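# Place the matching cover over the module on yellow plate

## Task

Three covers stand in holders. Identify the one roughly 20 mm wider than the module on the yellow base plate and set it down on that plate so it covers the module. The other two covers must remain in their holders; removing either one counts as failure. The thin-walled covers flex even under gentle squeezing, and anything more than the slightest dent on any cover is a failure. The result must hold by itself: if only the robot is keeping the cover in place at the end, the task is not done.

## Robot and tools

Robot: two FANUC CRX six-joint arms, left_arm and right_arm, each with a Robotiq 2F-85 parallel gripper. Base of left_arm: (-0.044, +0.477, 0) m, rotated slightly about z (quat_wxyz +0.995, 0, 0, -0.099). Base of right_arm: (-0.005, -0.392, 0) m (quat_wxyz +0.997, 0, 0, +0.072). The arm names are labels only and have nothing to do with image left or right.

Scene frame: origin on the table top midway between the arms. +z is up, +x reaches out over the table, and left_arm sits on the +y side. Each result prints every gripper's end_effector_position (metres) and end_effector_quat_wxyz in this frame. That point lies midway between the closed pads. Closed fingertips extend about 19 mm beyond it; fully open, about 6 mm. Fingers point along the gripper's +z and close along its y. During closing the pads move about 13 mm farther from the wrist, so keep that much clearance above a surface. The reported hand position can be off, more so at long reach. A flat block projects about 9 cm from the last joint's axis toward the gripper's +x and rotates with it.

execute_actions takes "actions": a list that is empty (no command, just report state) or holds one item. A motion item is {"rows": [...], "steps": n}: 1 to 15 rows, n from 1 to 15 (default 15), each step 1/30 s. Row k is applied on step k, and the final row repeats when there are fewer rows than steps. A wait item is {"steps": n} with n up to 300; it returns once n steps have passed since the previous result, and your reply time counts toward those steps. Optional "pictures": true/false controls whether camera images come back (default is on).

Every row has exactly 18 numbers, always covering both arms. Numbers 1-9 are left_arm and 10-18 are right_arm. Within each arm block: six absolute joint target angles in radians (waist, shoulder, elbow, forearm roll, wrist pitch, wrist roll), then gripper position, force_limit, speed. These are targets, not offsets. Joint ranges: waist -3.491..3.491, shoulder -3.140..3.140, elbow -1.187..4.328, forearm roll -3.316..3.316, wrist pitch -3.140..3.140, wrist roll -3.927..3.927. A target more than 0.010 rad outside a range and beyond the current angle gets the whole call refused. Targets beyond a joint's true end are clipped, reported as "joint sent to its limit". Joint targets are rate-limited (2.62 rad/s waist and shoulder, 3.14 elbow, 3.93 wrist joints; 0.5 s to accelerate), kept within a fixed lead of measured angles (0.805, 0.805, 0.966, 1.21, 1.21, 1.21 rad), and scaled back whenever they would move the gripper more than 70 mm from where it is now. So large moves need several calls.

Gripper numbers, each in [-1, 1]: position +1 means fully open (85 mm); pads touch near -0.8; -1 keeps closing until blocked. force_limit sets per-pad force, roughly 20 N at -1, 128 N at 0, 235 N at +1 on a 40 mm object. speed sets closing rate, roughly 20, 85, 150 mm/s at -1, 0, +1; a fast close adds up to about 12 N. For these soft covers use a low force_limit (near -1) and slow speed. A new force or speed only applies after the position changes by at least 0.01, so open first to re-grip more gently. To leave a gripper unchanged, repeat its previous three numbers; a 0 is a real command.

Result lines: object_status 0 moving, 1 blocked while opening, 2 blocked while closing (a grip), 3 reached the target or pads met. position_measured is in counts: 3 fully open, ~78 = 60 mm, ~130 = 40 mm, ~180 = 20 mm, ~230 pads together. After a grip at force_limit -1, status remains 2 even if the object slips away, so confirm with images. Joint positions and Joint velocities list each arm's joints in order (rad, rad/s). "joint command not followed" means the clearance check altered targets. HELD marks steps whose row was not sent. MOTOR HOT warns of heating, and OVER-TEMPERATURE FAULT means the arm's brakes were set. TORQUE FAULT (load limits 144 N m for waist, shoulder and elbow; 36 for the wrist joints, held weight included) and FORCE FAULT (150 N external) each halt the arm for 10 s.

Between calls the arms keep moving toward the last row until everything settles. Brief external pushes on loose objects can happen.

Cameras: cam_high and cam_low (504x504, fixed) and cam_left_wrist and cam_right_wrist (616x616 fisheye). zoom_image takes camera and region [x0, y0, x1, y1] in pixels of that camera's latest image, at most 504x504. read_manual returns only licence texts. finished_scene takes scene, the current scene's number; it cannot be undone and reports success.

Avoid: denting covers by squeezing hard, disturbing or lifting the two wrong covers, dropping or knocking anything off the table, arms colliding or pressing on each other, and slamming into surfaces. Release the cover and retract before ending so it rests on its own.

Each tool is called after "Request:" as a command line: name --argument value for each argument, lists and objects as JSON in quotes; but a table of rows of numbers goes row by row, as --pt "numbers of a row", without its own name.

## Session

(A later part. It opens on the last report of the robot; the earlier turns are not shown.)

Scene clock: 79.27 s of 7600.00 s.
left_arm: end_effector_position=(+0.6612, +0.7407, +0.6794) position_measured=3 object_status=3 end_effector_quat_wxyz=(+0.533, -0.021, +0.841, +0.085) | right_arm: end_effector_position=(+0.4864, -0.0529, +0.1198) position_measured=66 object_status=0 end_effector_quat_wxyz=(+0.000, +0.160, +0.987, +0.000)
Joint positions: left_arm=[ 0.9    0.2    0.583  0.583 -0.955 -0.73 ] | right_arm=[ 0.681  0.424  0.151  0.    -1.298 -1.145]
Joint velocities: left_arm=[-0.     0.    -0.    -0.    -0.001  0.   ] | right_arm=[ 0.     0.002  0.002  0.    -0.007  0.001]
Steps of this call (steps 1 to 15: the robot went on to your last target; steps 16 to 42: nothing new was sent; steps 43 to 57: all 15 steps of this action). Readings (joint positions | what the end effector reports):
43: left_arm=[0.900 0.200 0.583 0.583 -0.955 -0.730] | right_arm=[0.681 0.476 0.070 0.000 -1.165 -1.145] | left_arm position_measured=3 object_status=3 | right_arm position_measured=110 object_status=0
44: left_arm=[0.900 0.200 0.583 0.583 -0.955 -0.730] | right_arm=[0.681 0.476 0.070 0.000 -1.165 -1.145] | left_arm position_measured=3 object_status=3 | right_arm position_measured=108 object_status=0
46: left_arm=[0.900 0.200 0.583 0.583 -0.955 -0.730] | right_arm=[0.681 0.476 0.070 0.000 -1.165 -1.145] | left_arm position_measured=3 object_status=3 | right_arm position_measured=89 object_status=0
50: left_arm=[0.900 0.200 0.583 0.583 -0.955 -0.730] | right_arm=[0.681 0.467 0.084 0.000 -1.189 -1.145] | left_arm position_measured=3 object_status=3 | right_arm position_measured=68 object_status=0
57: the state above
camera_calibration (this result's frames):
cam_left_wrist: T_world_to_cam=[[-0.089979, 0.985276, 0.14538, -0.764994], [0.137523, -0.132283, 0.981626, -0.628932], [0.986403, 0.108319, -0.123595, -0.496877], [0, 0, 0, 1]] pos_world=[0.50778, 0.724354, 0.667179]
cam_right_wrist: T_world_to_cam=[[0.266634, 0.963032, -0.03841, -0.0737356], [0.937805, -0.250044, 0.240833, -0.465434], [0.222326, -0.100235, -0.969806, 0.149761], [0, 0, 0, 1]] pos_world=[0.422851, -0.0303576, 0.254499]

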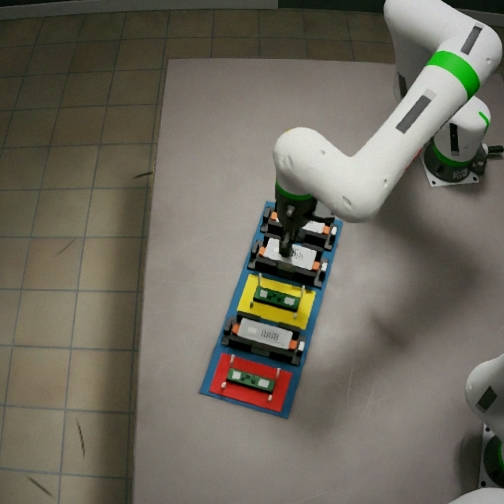

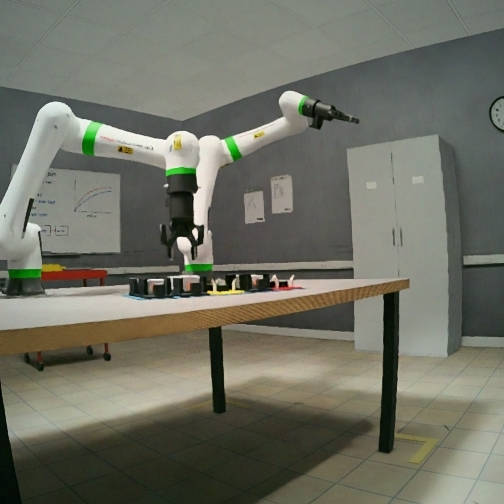

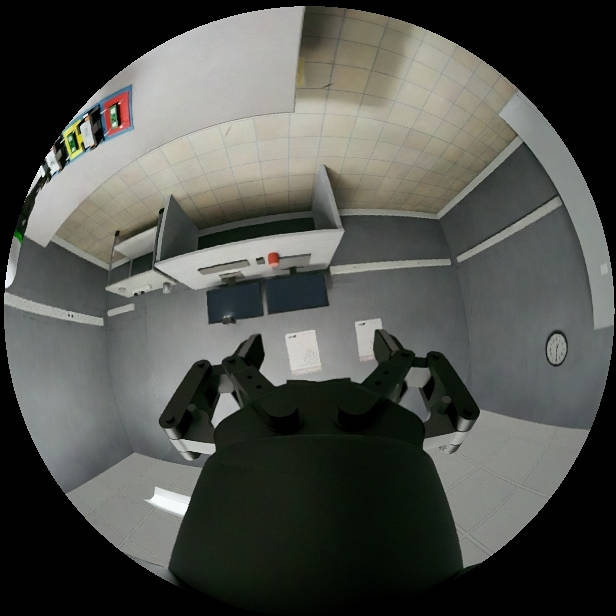

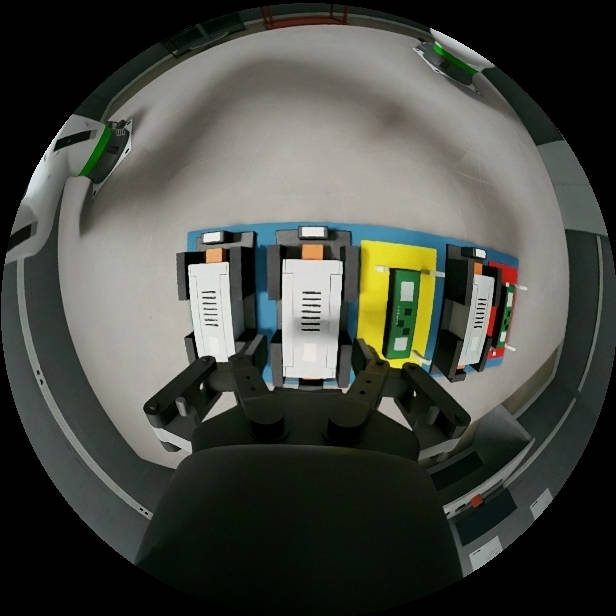

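Request:
execute_actions --actions '[{"rows":[[0.9,0.2,0.583,0.583,-0.955,-0.73,1,0,0,0.8384,0.31,-0.053,0,-1.208,-1.3024,-1,-1,1]],"steps":15}]' --pictures false

Request:
execute_actions --actions '[{"steps":15}]' --pictures false

Request:
execute_actions --actions '[{"rows":[[0.9,0.2,0.583,0.583,-0.955,-0.73,1,0,0,0.8384,0.3342,-0.0832,0,-1.1534,-1.3024,-1,-1,1]],"steps":15}]'

Request:
zoom_image --camera "cam_right_wrist" --region '[240,280,380,400]'

Request:
zoom_image --camera "cam_high" --region '[290,230,370,300]'

Scene clock: 81.00 s of 7600.00 s.
left_arm: end_effector_position=(+0.6612, +0.7407, +0.6794) position_measured=3 object_status=3 end_effector_quat_wxyz=(+0.533, -0.021, +0.841, +0.085) | right_arm: end_effector_position=(+0.3963, -0.0264, +0.0996) position_measured=230 object_status=0 end_effector_quat_wxyz=(-0.000, +0.160, +0.987, -0.000)
Joint positions: left_arm=[ 0.9    0.2    0.583  0.583 -0.955 -0.73 ] | right_arm=[ 0.838  0.31  -0.053 -0.    -1.208 -1.302]
Joint velocities: left_arm=[-0.     0.    -0.    -0.001 -0.     0.   ] | right_arm=[ 0.001 -0.    -0.002 -0.     0.    -0.002]
Steps of this call (steps 1 to 15: the robot went on to your last target; steps 16 to 37: nothing new was sent; steps 38 to 52: all 15 steps of this action). Readings (joint positions | what the end effector reports):
38: left_arm=[0.900 0.200 0.583 0.583 -0.955 -0.730] | right_arm=[0.681 0.424 0.151 -0.000 -1.298 -1.145] | left_arm position_measured=3 object_status=3 | right_arm position_measured=66 object_status=0
39: left_arm=[0.900 0.200 0.583 0.583 -0.955 -0.730] | right_arm=[0.686 0.421 0.145 -0.000 -1.296 -1.149] | left_arm position_measured=3 object_status=3 | right_arm position_measured=69 object_status=0
41: left_arm=[0.900 0.200 0.583 0.583 -0.955 -0.730] | right_arm=[0.710 0.403 0.113 -0.000 -1.281 -1.174] | left_arm position_measured=3 object_status=3 | right_arm position_measured=87 object_status=0
45: left_arm=[0.900 0.200 0.583 0.583 -0.955 -0.730] | right_arm=[0.801 0.338 -0.004 -0.000 -1.230 -1.264] | left_arm position_measured=3 object_status=3 | right_arm position_measured=138 object_status=0
52: the state above

Scene clock: 81.50 s of 7600.00 s.
left_arm: end_effector_position=(+0.6612, +0.7407, +0.6794) position_measured=3 object_status=3 end_effector_quat_wxyz=(+0.533, -0.021, +0.841, +0.085) | right_arm: end_effector_position=(+0.3962, -0.0264, +0.0996) position_measured=230 object_status=3 end_effector_quat_wxyz=(-0.000, +0.160, +0.987, -0.000)
Joint positions: left_arm=[ 0.9    0.2    0.583  0.583 -0.955 -0.73 ] | right_arm=[ 0.838  0.31  -0.053 -0.    -1.208 -1.302]
Joint velocities: left_arm=[ 0.     0.001  0.001 -0.     0.001 -0.   ] | right_arm=[ 0.  0. -0.  0. -0.  0.]
Steps of this call (steps 1 to 15: the robot went on to your last target). Readings (joint positions | what the end effector reports):
1: left_arm=[0.900 0.200 0.583 0.583 -0.955 -0.730] | right_arm=[0.838 0.310 -0.053 -0.000 -1.208 -1.302] | left_arm position_measured=3 object_status=3 | right_arm position_measured=230 object_status=0
2: left_arm=[0.900 0.200 0.583 0.583 -0.955 -0.730] | right_arm=[0.838 0.310 -0.053 -0.000 -1.208 -1.302] | left_arm position_measured=3 object_status=3 | right_arm position_measured=230 object_status=0
4: left_arm=[0.900 0.200 0.583 0.583 -0.955 -0.730] | right_arm=[0.838 0.310 -0.053 -0.000 -1.208 -1.302] | left_arm position_measured=3 object_status=3 | right_arm position_measured=230 object_status=0
8: left_arm=[0.900 0.200 0.583 0.583 -0.955 -0.730] | right_arm=[0.838 0.310 -0.053 -0.000 -1.208 -1.302] | left_arm position_measured=3 object_status=3 | right_arm position_measured=230 object_status=3
15: the state above
All arms were judged still, so your last target was given up. Only a new action makes them travel on or press farther. Fingers that are still opening or closing keep moving.

Scene clock: 82.00 s of 7600.00 s.
left_arm: end_effector_position=(+0.6612, +0.7407, +0.6794) position_measured=3 object_status=3 end_effector_quat_wxyz=(+0.533, -0.021, +0.841, +0.085) | right_arm: end_effector_position=(+0.3965, -0.0259, +0.0749) position_measured=230 object_status=3 end_effector_quat_wxyz=(+0.000, +0.160, +0.987, +0.000)
Joint positions: left_arm=[ 0.9    0.2    0.583  0.583 -0.955 -0.73 ] | right_arm=[ 0.838  0.334 -0.083  0.    -1.153 -1.302]
Joint velocities: left_arm=[ 0.001  0.    -0.     0.     0.001 -0.   ] | right_arm=[ 0.     0.    -0.001 -0.001  0.     0.001]
Steps of this call (steps 1 to 15: all 15 steps of this action). Readings (joint positions | what the end effector reports):
1: left_arm=[0.900 0.200 0.583 0.583 -0.955 -0.730] | right_arm=[0.838 0.310 -0.053 0.000 -1.207 -1.302] | left_arm position_measured=3 object_status=3 | right_arm position_measured=230 object_status=3
2: left_arm=[0.900 0.200 0.583 0.583 -0.955 -0.730] | right_arm=[0.838 0.313 -0.057 0.000 -1.200 -1.302] | left_arm position_measured=3 object_status=3 | right_arm position_measured=230 object_status=3
4: left_arm=[0.900 0.200 0.583 0.583 -0.955 -0.730] | right_arm=[0.838 0.327 -0.075 0.000 -1.169 -1.302] | left_arm position_measured=3 object_status=3 | right_arm position_measured=230 object_status=3
8: left_arm=[0.900 0.200 0.583 0.583 -0.955 -0.730] | right_arm=[0.838 0.334 -0.083 0.000 -1.154 -1.302] | left_arm position_measured=3 object_status=3 | right_arm position_measured=230 object_status=3
15: the state above
camera_calibration (this result's frames):
cam_left_wrist: T_world_to_cam=[[-0.089979, 0.985276, 0.14538, -0.764994], [0.137523, -0.132283, 0.981626, -0.628932], [0.986403, 0.108319, -0.123595, -0.496877], [0, 0, 0, 1]] pos_world=[0.50778, 0.724354, 0.667179]
cam_right_wrist: T_world_to_cam=[[0.266651, 0.963028, -0.0384027, -0.0774989], [0.937814, -0.250069, 0.24077, -0.363578], [0.222265, -0.100216, -0.969822, 0.128944], [0, 0, 0, 1]] pos_world=[0.332974, -0.00336352, 0.209615]

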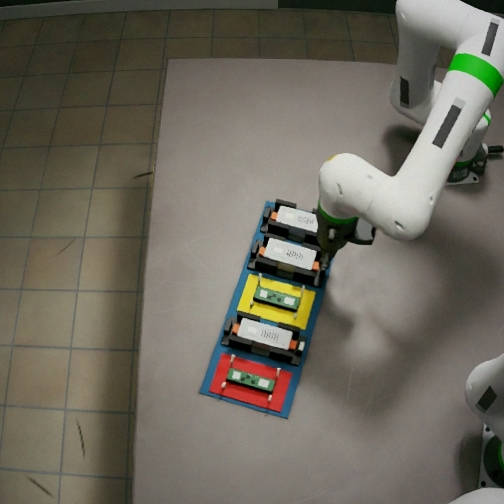

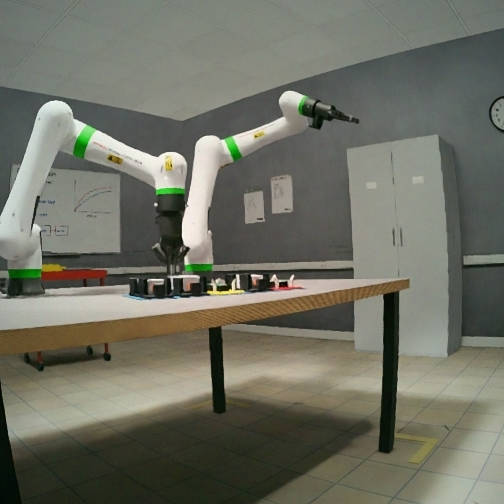

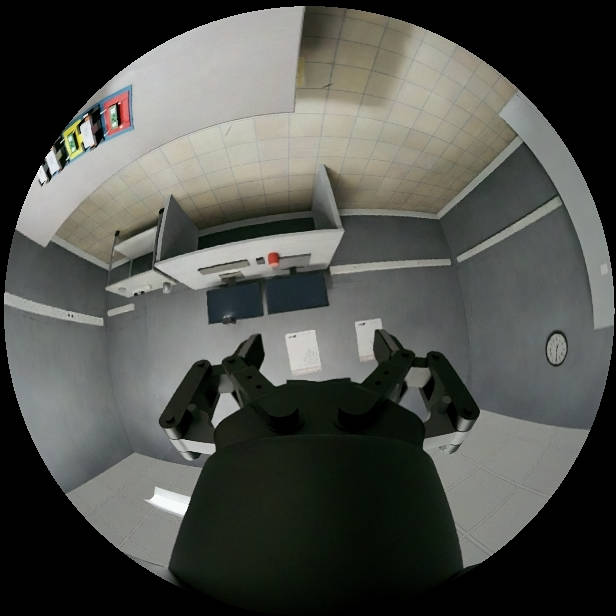

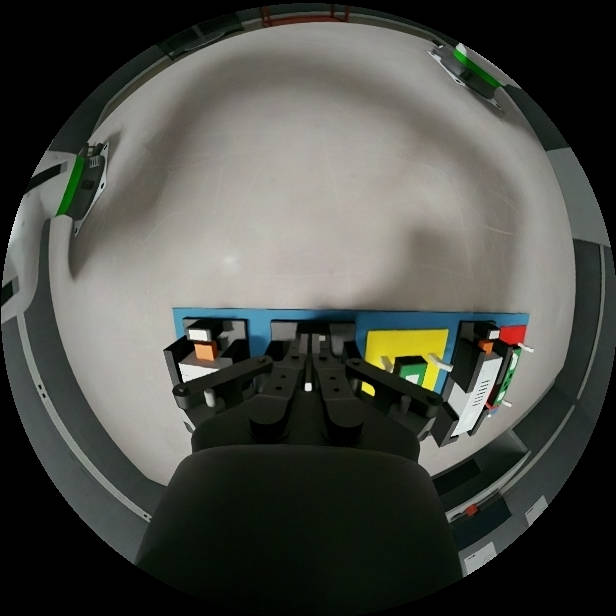

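Region (240, 280, 380, 400) of cam_right_wrist's 616x616 image, scaled by 3.600, with more detail than that image has; it fills the top 432 rows of this view, and the rest is white.

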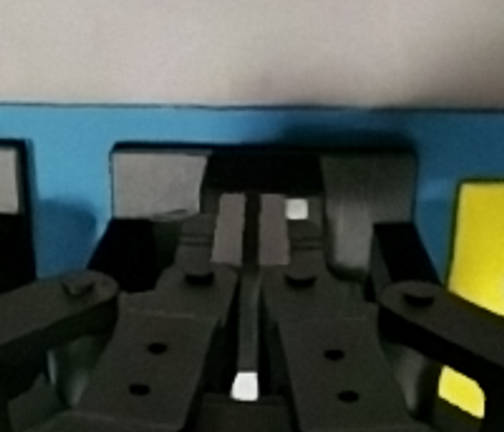

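Region (290, 230, 370, 300) of cam_high's 504x504 image, scaled by 6.300, with more detail than that image has; it fills the top 441 rows of this view, and the rest is white.

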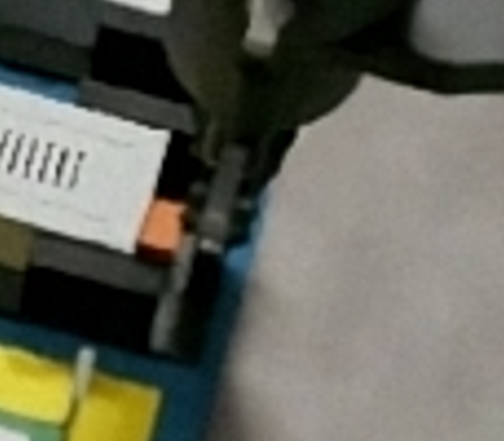

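Request:
execute_actions --actions '[{"rows":[[0.9,0.2,0.583,0.583,-0.955,-0.73,1,0,0,0.8384,0.343,-0.0942,0,-1.1336,-1.3024,-1,-1,1]],"steps":10}]' --pictures false

Request:
execute_actions --actions '[{"rows":[[0.9,0.2,0.583,0.583,-0.955,-0.73,1,0,0,0.8384,0.345,-0.0966,0,-1.1292,-1.3024,-1,-1,1]],"steps":8}]' --pictures false

Request:
execute_actions --actions '[{"rows":[[0.9,0.2,0.583,0.583,-0.955,-0.73,1,0,0,0.8384,0.347,-0.099,0,-1.1248,-1.3024,-1,-1,1]],"steps":8}]' --pictures false

Request:
execute_actions --actions '[{"rows":[[0.9,0.2,0.583,0.583,-0.955,-0.73,1,0,0,0.8384,0.349,-0.1015,0,-1.1203,-1.3024,-1,-1,1]],"steps":8}]'

Request:
zoom_image --camera "cam_high" --region '[290,230,370,300]'

Scene clock: 83.73 s of 7600.00 s.
left_arm: end_effector_position=(+0.6612, +0.7407, +0.6794) position_measured=3 object_status=3 end_effector_quat_wxyz=(+0.533, -0.021, +0.841, +0.085) | right_arm: end_effector_position=(+0.3964, -0.0260, +0.0659) position_measured=230 object_status=3 end_effector_quat_wxyz=(-0.000, +0.160, +0.987, +0.000)
Joint positions: left_arm=[ 0.9    0.2    0.583  0.583 -0.955 -0.73 ] | right_arm=[ 0.838  0.343 -0.094 -0.    -1.134 -1.302]
Joint velocities: left_arm=[ 0.    -0.001 -0.001 -0.     0.    -0.   ] | right_arm=[ 0.     0.    -0.001 -0.     0.     0.   ]
Steps of this call (steps 1 to 15: the robot went on to your last target; steps 16 to 42: nothing new was sent; steps 43 to 52: all 10 steps of this action). Readings (joint positions | what the end effector reports):
43: left_arm=[0.900 0.200 0.583 0.583 -0.955 -0.730] | right_arm=[0.838 0.335 -0.084 -0.000 -1.152 -1.302] | left_arm position_measured=3 object_status=3 | right_arm position_measured=230 object_status=3
44: left_arm=[0.900 0.200 0.583 0.583 -0.955 -0.730] | right_arm=[0.838 0.337 -0.087 -0.000 -1.146 -1.302] | left_arm position_measured=3 object_status=3 | right_arm position_measured=230 object_status=3
46: left_arm=[0.900 0.200 0.583 0.583 -0.955 -0.730] | right_arm=[0.838 0.342 -0.093 -0.000 -1.136 -1.302] | left_arm position_measured=3 object_status=3 | right_arm position_measured=230 object_status=3
50: left_arm=[0.900 0.200 0.583 0.583 -0.955 -0.730] | right_arm=[0.838 0.343 -0.094 -0.000 -1.134 -1.302] | left_arm position_measured=3 object_status=3 | right_arm position_measured=230 object_status=3
52: the state above

Scene clock: 84.00 s of 7600.00 s.
left_arm: end_effector_position=(+0.6612, +0.7407, +0.6794) position_measured=3 object_status=3 end_effector_quat_wxyz=(+0.533, -0.021, +0.841, +0.085) | right_arm: end_effector_position=(+0.3964, -0.0260, +0.0639) position_measured=230 object_status=3 end_effector_quat_wxyz=(-0.000, +0.160, +0.987, +0.000)
Joint positions: left_arm=[ 0.9    0.2    0.583  0.583 -0.955 -0.73 ] | right_arm=[ 0.838  0.345 -0.097 -0.    -1.129 -1.302]
Joint velocities: left_arm=[-0.     0.    -0.    -0.001  0.    -0.   ] | right_arm=[ 0.     0.    -0.     0.     0.001  0.   ]
Steps of this call (steps 1 to 8: all 8 steps of this action). Readings (joint positions | what the end effector reports):
1: left_arm=[0.900 0.200 0.583 0.583 -0.955 -0.730] | right_arm=[0.838 0.343 -0.094 -0.000 -1.133 -1.302] | left_arm position_measured=3 object_status=3 | right_arm position_measured=230 object_status=3
2: left_arm=[0.900 0.200 0.583 0.583 -0.955 -0.730] | right_arm=[0.838 0.344 -0.095 -0.000 -1.131 -1.302] | left_arm position_measured=3 object_status=3 | right_arm position_measured=230 object_status=3
4: left_arm=[0.900 0.200 0.583 0.583 -0.955 -0.730] | right_arm=[0.838 0.345 -0.096 -0.000 -1.130 -1.302] | left_arm position_measured=3 object_status=3 | right_arm position_measured=230 object_status=3
8: the state above

Scene clock: 84.27 s of 7600.00 s.
left_arm: end_effector_position=(+0.6612, +0.7407, +0.6794) position_measured=3 object_status=3 end_effector_quat_wxyz=(+0.533, -0.021, +0.841, +0.085) | right_arm: end_effector_position=(+0.3964, -0.0261, +0.0620) position_measured=230 object_status=3 end_effector_quat_wxyz=(+0.000, +0.160, +0.987, +0.000)
Joint positions: left_arm=[ 0.9    0.2    0.583  0.583 -0.955 -0.73 ] | right_arm=[ 0.838  0.347 -0.099  0.    -1.125 -1.302]
Joint velocities: left_arm=[-0.001  0.001 -0.    -0.    -0.001 -0.   ] | right_arm=[-0.001 -0.    -0.    -0.     0.001 -0.   ]
Steps of this call (steps 1 to 8: all 8 steps of this action). Readings (joint positions | what the end effector reports):
1: left_arm=[0.900 0.200 0.583 0.583 -0.955 -0.730] | right_arm=[0.838 0.345 -0.097 0.000 -1.129 -1.302] | left_arm position_measured=3 object_status=3 | right_arm position_measured=230 object_status=3
2: left_arm=[0.900 0.200 0.583 0.583 -0.955 -0.730] | right_arm=[0.838 0.346 -0.098 0.000 -1.127 -1.302] | left_arm position_measured=3 object_status=3 | right_arm position_measured=230 object_status=3
4: left_arm=[0.900 0.200 0.583 0.583 -0.955 -0.730] | right_arm=[0.838 0.347 -0.099 0.000 -1.125 -1.302] | left_arm position_measured=3 object_status=3 | right_arm position_measured=230 object_status=3
8: the state above

Scene clock: 84.53 s of 7600.00 s.
left_arm: end_effector_position=(+0.6612, +0.7407, +0.6794) position_measured=3 object_status=3 end_effector_quat_wxyz=(+0.533, -0.021, +0.841, +0.085) | right_arm: end_effector_position=(+0.3966, -0.0260, +0.0606) position_measured=230 object_status=3 end_effector_quat_wxyz=(+0.000, +0.159, +0.987, +0.000)
Joint positions: left_arm=[ 0.9    0.2    0.583  0.583 -0.955 -0.73 ] | right_arm=[ 0.838  0.348 -0.101  0.    -1.12  -1.302]
Joint velocities: left_arm=[-0.    -0.001  0.    -0.     0.001  0.   ] | right_arm=[ 0.     0.003 -0.001 -0.     0.001 -0.002]
Steps of this call (steps 1 to 8: all 8 steps of this action). Readings (joint positions | what the end effector reports):
1: left_arm=[0.900 0.200 0.583 0.583 -0.955 -0.730] | right_arm=[0.838 0.347 -0.099 0.000 -1.124 -1.302] | left_arm position_measured=3 object_status=3 | right_arm position_measured=230 object_status=3
2: left_arm=[0.900 0.200 0.583 0.583 -0.955 -0.730] | right_arm=[0.838 0.347 -0.100 0.000 -1.123 -1.302] | left_arm position_measured=3 object_status=3 | right_arm position_measured=230 object_status=3
4: left_arm=[0.900 0.200 0.583 0.583 -0.955 -0.730] | right_arm=[0.838 0.348 -0.101 0.000 -1.121 -1.302] | left_arm position_measured=3 object_status=3 | right_arm position_measured=230 object_status=3
8: the state above
camera_calibration (this result's frames):
cam_left_wrist: T_world_to_cam=[[-0.0899791, 0.985276, 0.14538, -0.764994], [0.137523, -0.132283, 0.981626, -0.628932], [0.986403, 0.108319, -0.123595, -0.496877], [0, 0, 0, 1]] pos_world=[0.50778, 0.724354, 0.667179]
cam_right_wrist: T_world_to_cam=[[0.266494, 0.963107, -0.0374847, -0.0779577], [0.937633, -0.250046, 0.241497, -0.360222], [0.223215, -0.0995045, -0.969677, 0.114701], [0, 0, 0, 1]] pos_world=[0.332929, -0.00357748, 0.195293]

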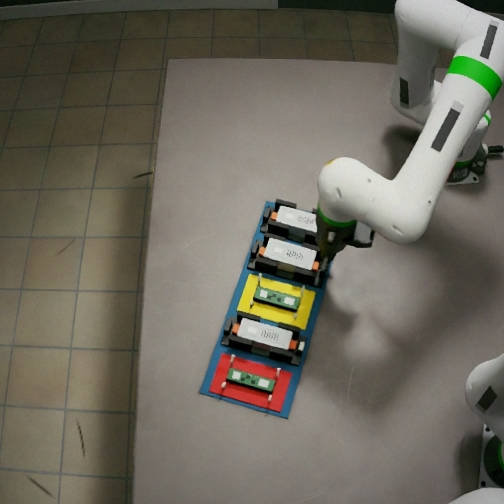

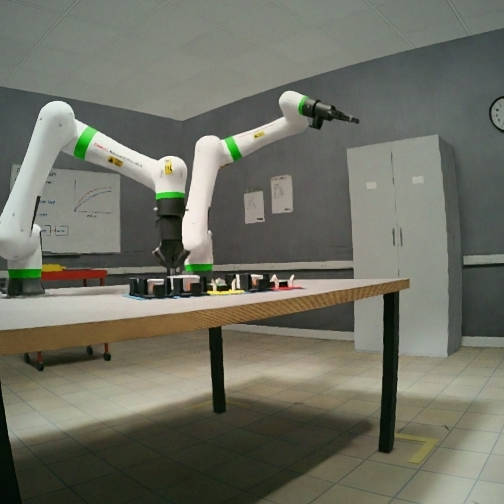

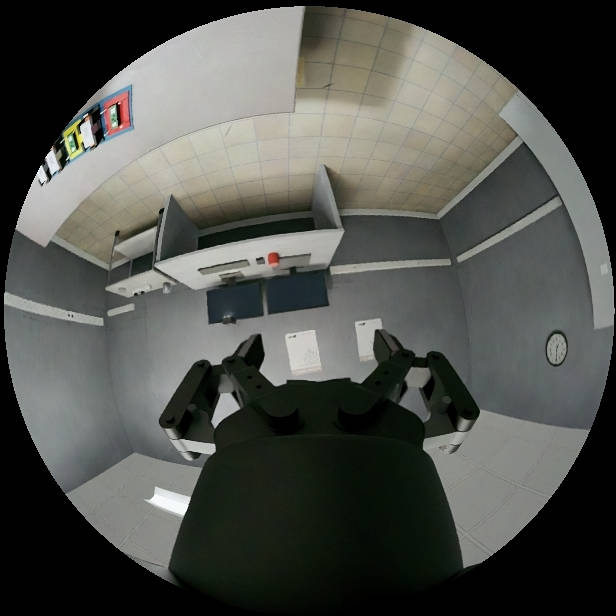

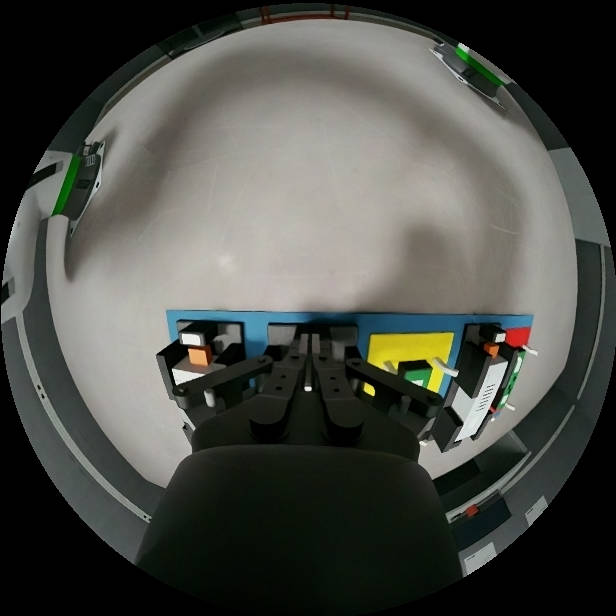

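Region (290, 230, 370, 300) of cam_high's 504x504 image, scaled by 6.300, with more detail than that image has; it fills the top 441 rows of this view, and the rest is white.

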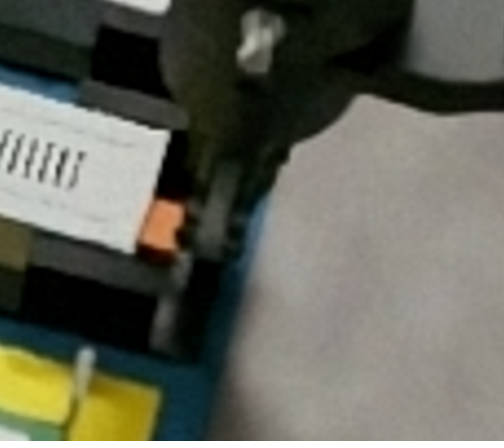

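Request:
execute_actions --actions '[{"rows":[[0.9,0.2,0.583,0.583,-0.955,-0.73,1,0,0,0.8384,0.31,-0.053,0,-1.208,-1.3024,1,-1,1]],"steps":10}]' --pictures false

Request:
execute_actions --actions '[{"rows":[[0.9,0.2,0.583,0.583,-0.955,-0.73,1,0,0,0.92,0.2637,-0.113,0,-1.194,0.187,1,-1,1]],"steps":15}]' --pictures false

Request:
execute_actions --actions '[{"steps":25}]' --pictures false

Request:
execute_actions --actions '[{"rows":[[0.9,0.2,0.583,0.583,-0.955,-0.73,1,0,0,0.92,0.2937,-0.149,0,-1.128,0.187,1,-1,1]],"steps":15}]'

Request:
zoom_image --camera "cam_high" --region '[290,220,390,310]'

Request:
zoom_image --camera "cam_right_wrist" --region '[150,250,470,450]'

Scene clock: 94.67 s of 7600.00 s.
left_arm: end_effector_position=(+0.6612, +0.7407, +0.6794) position_measured=3 object_status=3 end_effector_quat_wxyz=(+0.533, -0.021, +0.841, +0.085) | right_arm: end_effector_position=(+0.3970, -0.0259, +0.0618) position_measured=230 object_status=3 end_effector_quat_wxyz=(+0.001, +0.159, +0.987, +0.001)
Joint positions: left_arm=[ 0.9    0.2    0.583  0.583 -0.955 -0.73 ] | right_arm=[ 0.838  0.346 -0.101  0.001 -1.121 -1.302]
Joint velocities: left_arm=[-0.    -0.001  0.    -0.002 -0.     0.   ] | right_arm=[-0.     0.    -0.     0.    -0.    -0.002]
FORCE FAULT: contact force on the right arm reached its limit, and that arm stopped for 10 seconds. The contact can be on any part of that arm, not only on its tool. That arm's remaining commands of this call were not run. That arm holds still and accepts commands again. Move the arm away from the contact; if what it grips holds it there, let go first. Pushing or pulling that hard again can fault the arm again.
The stop of the right arm began at step 4 of this call (marked STOPPED below). From that step on that arm followed nothing that you had sent. 10 of its steps, steps kept back included, did not run and will not run. Nothing is kept back now, and the robot has no last target.
Steps of this call (steps 1 to 80: the robot went on to your last target; steps 81 to 90: all 10 steps of this action; steps 91 to 304: the stop continued). Readings (joint positions | what the end effector reports):
1: left_arm=[0.900 0.200 0.583 0.583 -0.955 -0.730] | right_arm=[0.838 0.348 -0.101 0.000 -1.120 -1.302] | left_arm position_measured=3 object_status=3 | right_arm position_measured=230 object_status=3
2: left_arm=[0.900 0.200 0.583 0.583 -0.955 -0.730] | right_arm=[0.838 0.348 -0.101 0.000 -1.120 -1.302] | left_arm position_measured=3 object_status=3 | right_arm position_measured=230 object_status=3
4: left_arm=[0.900 0.200 0.583 0.583 -0.955 -0.730] | right_arm=[0.838 0.347 -0.101 0.001 -1.121 -1.302] | left_arm position_measured=3 object_status=3 | right_arm position_measured=230 object_status=3 STOPPED (the right arm)
8: left_arm=[0.900 0.200 0.583 0.583 -0.955 -0.730] | right_arm=[0.838 0.346 -0.101 0.001 -1.121 -1.302] | left_arm position_measured=3 object_status=3 | right_arm position_measured=230 object_status=3
304: the state above

Scene clock: 94.70 s of 7600.00 s.
left_arm: end_effector_position=(+0.6612, +0.7407, +0.6794) position_measured=3 object_status=3 end_effector_quat_wxyz=(+0.533, -0.021, +0.841, +0.085) | right_arm: end_effector_position=(+0.3970, -0.0259, +0.0618) position_measured=230 object_status=3 end_effector_quat_wxyz=(+0.001, +0.159, +0.987, +0.001)
Joint positions: left_arm=[ 0.9    0.2    0.583  0.583 -0.955 -0.73 ] | right_arm=[ 0.838  0.346 -0.101  0.001 -1.121 -1.302]
Joint velocities: left_arm=[-0.     0.    -0.     0.001 -0.     0.   ] | right_arm=[-0.    -0.    -0.001 -0.     0.     0.001]
A stop began in an earlier call of the same reply, so what this call sent did not run. Send another action.
Steps of this call (step 1: nothing new was sent). Readings (joint positions | what the end effector reports):
1: the state above

Scene clock: 94.73 s of 7600.00 s.
left_arm: end_effector_position=(+0.6612, +0.7407, +0.6794) position_measured=3 object_status=3 end_effector_quat_wxyz=(+0.533, -0.021, +0.841, +0.085) | right_arm: end_effector_position=(+0.3970, -0.0259, +0.0618) position_measured=230 object_status=3 end_effector_quat_wxyz=(+0.001, +0.159, +0.987, +0.001)
Joint positions: left_arm=[ 0.9    0.2    0.583  0.583 -0.955 -0.73 ] | right_arm=[ 0.838  0.346 -0.101  0.001 -1.121 -1.302]
Joint velocities: left_arm=[-0.001  0.    -0.001  0.001 -0.001  0.   ] | right_arm=[ 0.    -0.    -0.    -0.001  0.     0.001]
A stop began in an earlier call of the same reply, so what this call sent did not run. Send another action.
Steps of this call (step 1: nothing new was sent). Readings (joint positions | what the end effector reports):
1: the state above

Scene clock: 94.77 s of 7600.00 s.
left_arm: end_effector_position=(+0.6612, +0.7407, +0.6794) position_measured=3 object_status=3 end_effector_quat_wxyz=(+0.533, -0.021, +0.841, +0.085) | right_arm: end_effector_position=(+0.3970, -0.0259, +0.0618) position_measured=230 object_status=3 end_effector_quat_wxyz=(+0.001, +0.159, +0.987, +0.001)
Joint positions: left_arm=[ 0.9    0.2    0.583  0.583 -0.955 -0.73 ] | right_arm=[ 0.838  0.346 -0.101  0.001 -1.121 -1.302]
Joint velocities: left_arm=[ 0.001 -0.     0.001  0.001 -0.001  0.   ] | right_arm=[ 0.    -0.     0.001 -0.    -0.     0.001]
A stop began in an earlier call of the same reply, so what this call sent did not run. Send another action.
Steps of this call (step 1: nothing new was sent). Readings (joint positions | what the end effector reports):
1: the state above
camera_calibration (this result's frames):
cam_left_wrist: T_world_to_cam=[[-0.089979, 0.985276, 0.14538, -0.764994], [0.137523, -0.132283, 0.981626, -0.628932], [0.986403, 0.108319, -0.123595, -0.496877], [0, 0, 0, 1]] pos_world=[0.50778, 0.724354, 0.667179]
cam_right_wrist: T_world_to_cam=[[0.266169, 0.963242, -0.0363219, -0.078088], [0.937365, -0.249866, 0.242723, -0.360828], [0.224725, -0.0986523, -0.969415, 0.115197], [0, 0, 0, 1]] pos_world=[0.333124, -0.00357655, 0.196419]

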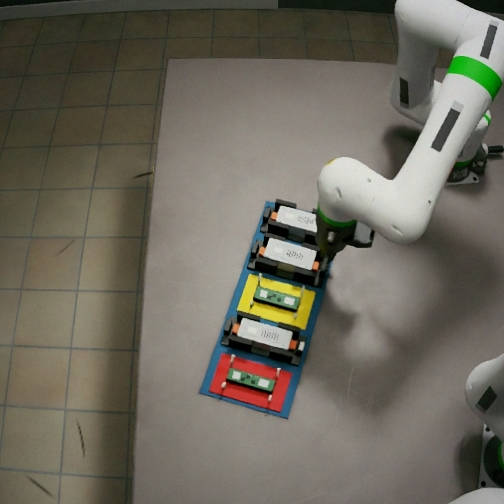

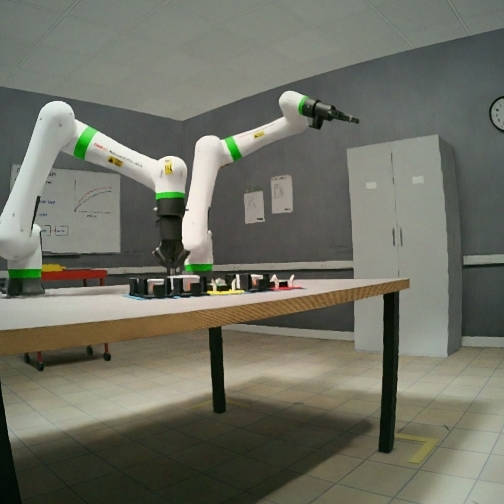

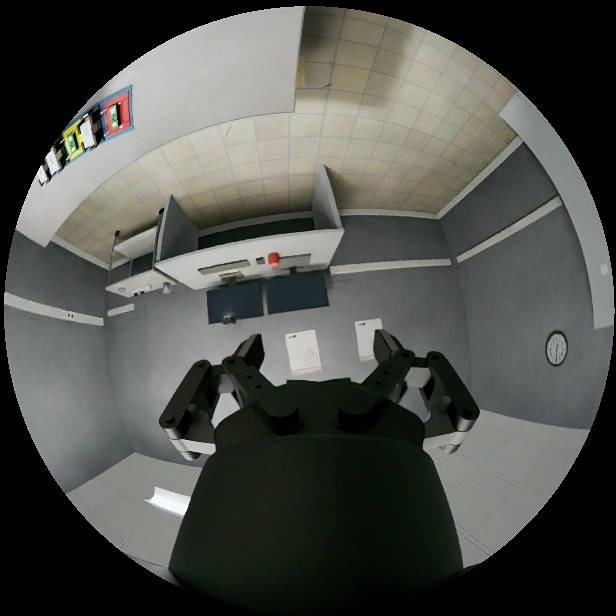

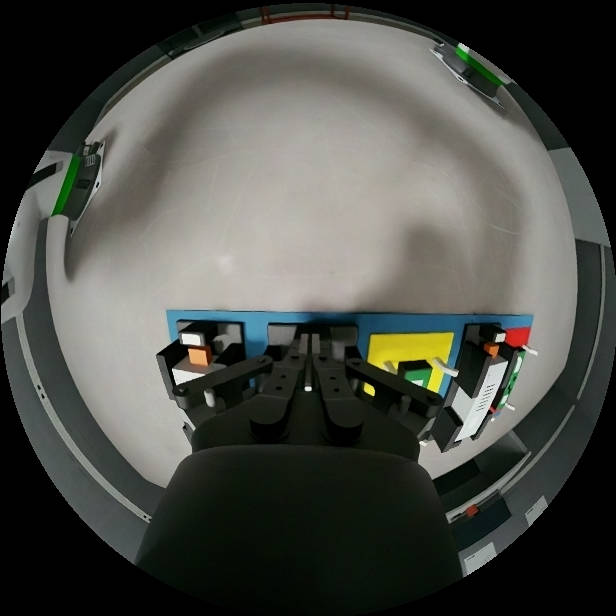

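Region (290, 220, 390, 310) of cam_high's 504x504 image, scaled by 5.040, with more detail than that image has; it fills the top 454 rows of this view, and the rest is white.

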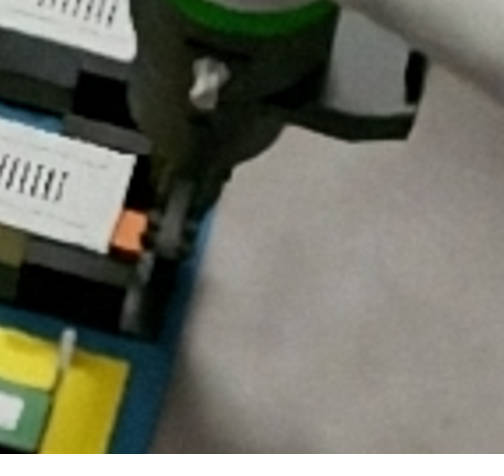

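Region (150, 250, 470, 450) of cam_right_wrist's 616x616 image, scaled by 1.575, with more detail than that image has; it fills the top 315 rows of this view, and the rest is white.

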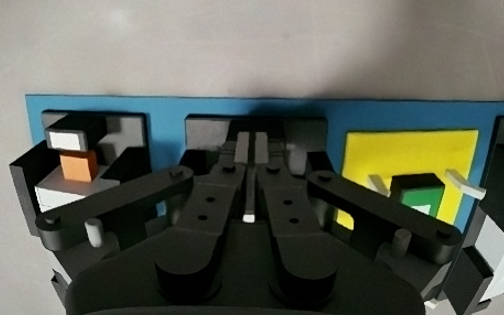

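Request:
execute_actions --actions '[{"rows":[[0.9,0.2,0.583,0.583,-0.955,-0.73,1,0,0,0.8384,0.31,-0.053,0,-1.208,-1.3024,1,-1,1]],"steps":10}]' --pictures false

Request:
execute_actions --actions '[{"rows":[[0.9,0.2,0.583,0.583,-0.955,-0.73,1,0,0,0.92,0.2637,-0.113,0,-1.194,0.187,1,-1,1]],"steps":15}]' --pictures false

Request:
execute_actions --actions '[{"steps":25}]' --pictures false

Request:
execute_actions --actions '[{"rows":[[0.9,0.2,0.583,0.583,-0.955,-0.73,1,0,0,0.92,0.2937,-0.149,0,-1.128,0.187,1,-1,1]],"steps":15}]'

Request:
zoom_image --camera "cam_high" --region '[290,220,390,310]'

Request:
zoom_image --camera "cam_right_wrist" --region '[150,250,470,450]'

Scene clock: 97.57 s of 7600.00 s.
left_arm: end_effector_position=(+0.6612, +0.7407, +0.6794) position_measured=3 object_status=3 end_effector_quat_wxyz=(+0.533, -0.021, +0.841, +0.085) | right_arm: end_effector_position=(+0.3961, -0.0264, +0.0994) position_measured=133 object_status=0 end_effector_quat_wxyz=(-0.000, +0.160, +0.987, -0.000)
Joint positions: left_arm=[ 0.9    0.2    0.583  0.583 -0.955 -0.73 ] | right_arm=[ 0.838  0.31  -0.053 -0.    -1.208 -1.302]
Joint velocities: left_arm=[ 0.001  0.    -0.     0.001 -0.     0.   ] | right_arm=[-0.     0.     0.002  0.    -0.003 -0.001]
Steps of this call (steps 1 to 74: nothing new was sent; steps 75 to 84: all 10 steps of this action). Readings (joint positions | what the end effector reports):
75: left_arm=[0.900 0.200 0.583 0.583 -0.955 -0.730] | right_arm=[0.838 0.346 -0.100 0.001 -1.122 -1.302] | left_arm position_measured=3 object_status=3 | right_arm position_measured=230 object_status=0
76: left_arm=[0.900 0.200 0.583 0.583 -0.955 -0.730] | right_arm=[0.838 0.344 -0.097 0.001 -1.129 -1.302] | left_arm position_measured=3 object_status=3 | right_arm position_measured=228 object_status=0
78: left_arm=[0.900 0.200 0.583 0.583 -0.955 -0.730] | right_arm=[0.838 0.328 -0.075 0.001 -1.168 -1.302] | left_arm position_measured=3 object_status=3 | right_arm position_measured=209 object_status=0
82: left_arm=[0.900 0.200 0.583 0.583 -0.955 -0.730] | right_arm=[0.838 0.310 -0.053 -0.000 -1.207 -1.302] | left_arm position_measured=3 object_status=3 | right_arm position_measured=159 object_status=0
84: the state above

Scene clock: 98.07 s of 7600.00 s.
left_arm: end_effector_position=(+0.6612, +0.7407, +0.6794) position_measured=3 object_status=3 end_effector_quat_wxyz=(+0.533, -0.021, +0.841, +0.085) | right_arm: end_effector_position=(+0.3674, -0.0166, +0.0979) position_measured=3 object_status=0 end_effector_quat_wxyz=(-0.001, -0.301, +0.954, -0.001)
Joint positions: left_arm=[ 0.9    0.2    0.583  0.583 -0.955 -0.73 ] | right_arm=[ 0.895  0.28  -0.096 -0.    -1.196 -0.427]
Joint velocities: left_arm=[-0.    -0.     0.     0.001  0.001  0.   ] | right_arm=[ 0.131 -0.083 -0.089 -0.     0.013  3.024]
Steps of this call (steps 1 to 15: all 15 steps of this action). Readings (joint positions | what the end effector reports):
1: left_arm=[0.900 0.200 0.583 0.583 -0.955 -0.730] | right_arm=[0.839 0.310 -0.053 -0.000 -1.208 -1.302] | left_arm position_measured=3 object_status=3 | right_arm position_measured=119 object_status=0
2: left_arm=[0.900 0.200 0.583 0.583 -0.955 -0.730] | right_arm=[0.839 0.310 -0.054 -0.000 -1.207 -1.295] | left_arm position_measured=3 object_status=3 | right_arm position_measured=106 object_status=0
4: left_arm=[0.900 0.200 0.583 0.583 -0.955 -0.730] | right_arm=[0.844 0.308 -0.058 -0.000 -1.205 -1.255] | left_arm position_measured=3 object_status=3 | right_arm position_measured=80 object_status=0
8: left_arm=[0.900 0.200 0.583 0.583 -0.955 -0.730] | right_arm=[0.858 0.301 -0.070 -0.000 -1.201 -1.070] | left_arm position_measured=3 object_status=3 | right_arm position_measured=27 object_status=0
15: the state above

Scene clock: 98.90 s of 7600.00 s.
left_arm: end_effector_position=(+0.6612, +0.7407, +0.6794) position_measured=3 object_status=3 end_effector_quat_wxyz=(+0.533, -0.021, +0.841, +0.085) | right_arm: end_effector_position=(+0.3552, -0.0126, +0.0995) position_measured=3 object_status=3 end_effector_quat_wxyz=(+0.000, -0.585, +0.811, +0.000)
Joint positions: left_arm=[ 0.9    0.2    0.583  0.583 -0.955 -0.73 ] | right_arm=[ 0.92   0.264 -0.113  0.    -1.194  0.187]
Joint velocities: left_arm=[ 0.    -0.    -0.     0.    -0.001 -0.   ] | right_arm=[-0. -0. -0.  0.  0. -0.]
Steps of this call (steps 1 to 25: the robot went on to your last target). Readings (joint positions | what the end effector reports):
1: left_arm=[0.900 0.200 0.583 0.583 -0.955 -0.730] | right_arm=[0.900 0.277 -0.099 -0.000 -1.196 -0.328] | left_arm position_measured=3 object_status=3 | right_arm position_measured=3 object_status=0
2: left_arm=[0.900 0.200 0.583 0.583 -0.955 -0.730] | right_arm=[0.903 0.275 -0.102 -0.000 -1.196 -0.238] | left_arm position_measured=3 object_status=3 | right_arm position_measured=3 object_status=0
4: left_arm=[0.900 0.200 0.583 0.583 -0.955 -0.730] | right_arm=[0.910 0.271 -0.106 -0.000 -1.195 -0.084] | left_arm position_measured=3 object_status=3 | right_arm position_measured=3 object_status=0
8: left_arm=[0.900 0.200 0.583 0.583 -0.955 -0.730] | right_arm=[0.918 0.265 -0.112 -0.000 -1.194 0.121] | left_arm position_measured=3 object_status=3 | right_arm position_measured=3 object_status=3
25: the state above

Scene clock: 99.40 s of 7600.00 s.
left_arm: end_effector_position=(+0.6612, +0.7407, +0.6794) position_measured=3 object_status=3 end_effector_quat_wxyz=(+0.533, -0.021, +0.841, +0.085) | right_arm: end_effector_position=(+0.3554, -0.0122, +0.0701) position_measured=3 object_status=3 end_effector_quat_wxyz=(+0.000, -0.585, +0.811, +0.000)
Joint positions: left_arm=[ 0.9    0.2    0.583  0.583 -0.955 -0.73 ] | right_arm=[ 0.92   0.294 -0.149  0.    -1.128  0.187]
Joint velocities: left_arm=[ 0.001  0.     0.    -0.    -0.001 -0.   ] | right_arm=[ 0.001  0.    -0.    -0.001  0.     0.002]
Steps of this call (steps 1 to 15: all 15 steps of this action). Readings (joint positions | what the end effector reports):
1: left_arm=[0.900 0.200 0.583 0.583 -0.955 -0.730] | right_arm=[0.920 0.264 -0.113 0.000 -1.193 0.187] | left_arm position_measured=3 object_status=3 | right_arm position_measured=3 object_status=3
2: left_arm=[0.900 0.200 0.583 0.583 -0.955 -0.730] | right_arm=[0.920 0.267 -0.117 0.000 -1.186 0.187] | left_arm position_measured=3 object_status=3 | right_arm position_measured=3 object_status=3
4: left_arm=[0.900 0.200 0.583 0.583 -0.955 -0.730] | right_arm=[0.920 0.283 -0.136 0.000 -1.151 0.187] | left_arm position_measured=3 object_status=3 | right_arm position_measured=3 object_status=3
8: left_arm=[0.900 0.200 0.583 0.583 -0.955 -0.730] | right_arm=[0.920 0.294 -0.149 0.000 -1.128 0.187] | left_arm position_measured=3 object_status=3 | right_arm position_measured=3 object_status=3
15: the state above
camera_calibration (this result's frames):
cam_left_wrist: T_world_to_cam=[[-0.0899792, 0.985276, 0.14538, -0.764994], [0.137523, -0.132283, 0.981626, -0.628932], [0.986403, 0.108319, -0.123595, -0.496877], [0, 0, 0, 1]] pos_world=[0.50778, 0.724354, 0.667179]
cam_right_wrist: T_world_to_cam=[[-0.963079, 0.266444, -0.0385481, 0.348661], [0.24982, 0.937844, 0.240913, -0.0615172], [0.100342, 0.222388, -0.969781, 0.182106], [0, 0, 0, 1]] pos_world=[0.332883, -0.0757033, 0.204864]

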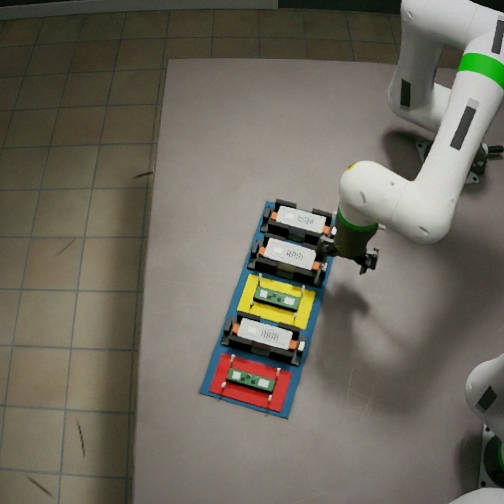

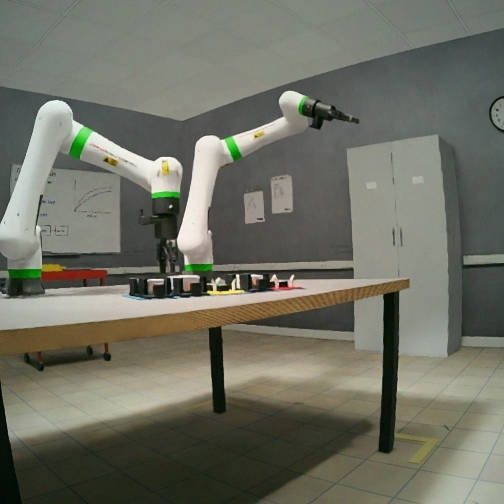

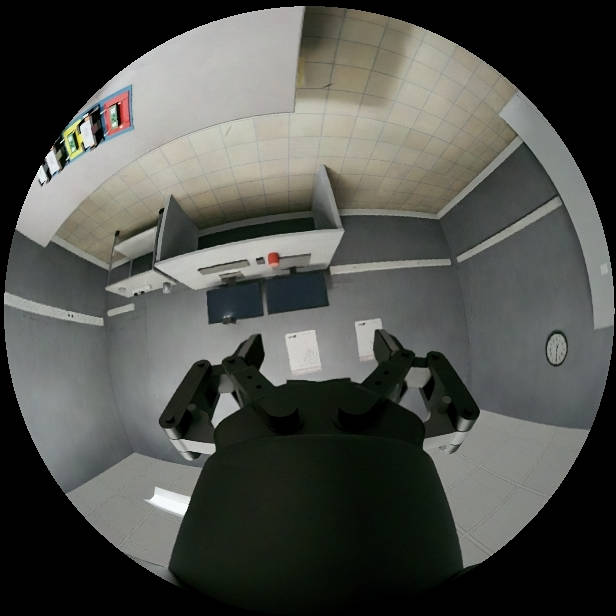

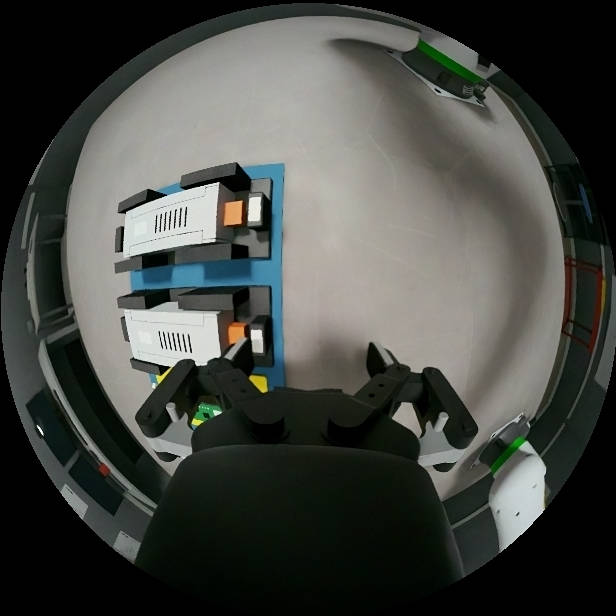

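Region (290, 220, 390, 310) of cam_high's 504x504 image, scaled by 5.040, with more detail than that image has; it fills the top 454 rows of this view, and the rest is white.

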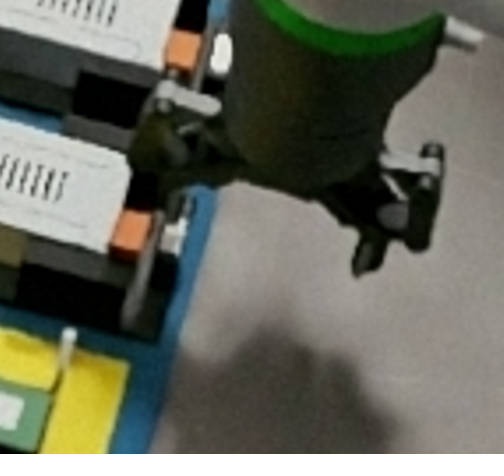

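Region (150, 250, 470, 450) of cam_right_wrist's 616x616 image, scaled by 1.575, with more detail than that image has; it fills the top 315 rows of this view, and the rest is white.

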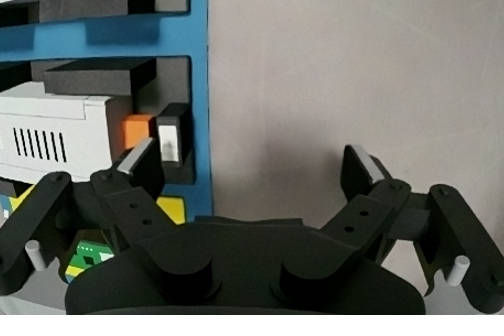

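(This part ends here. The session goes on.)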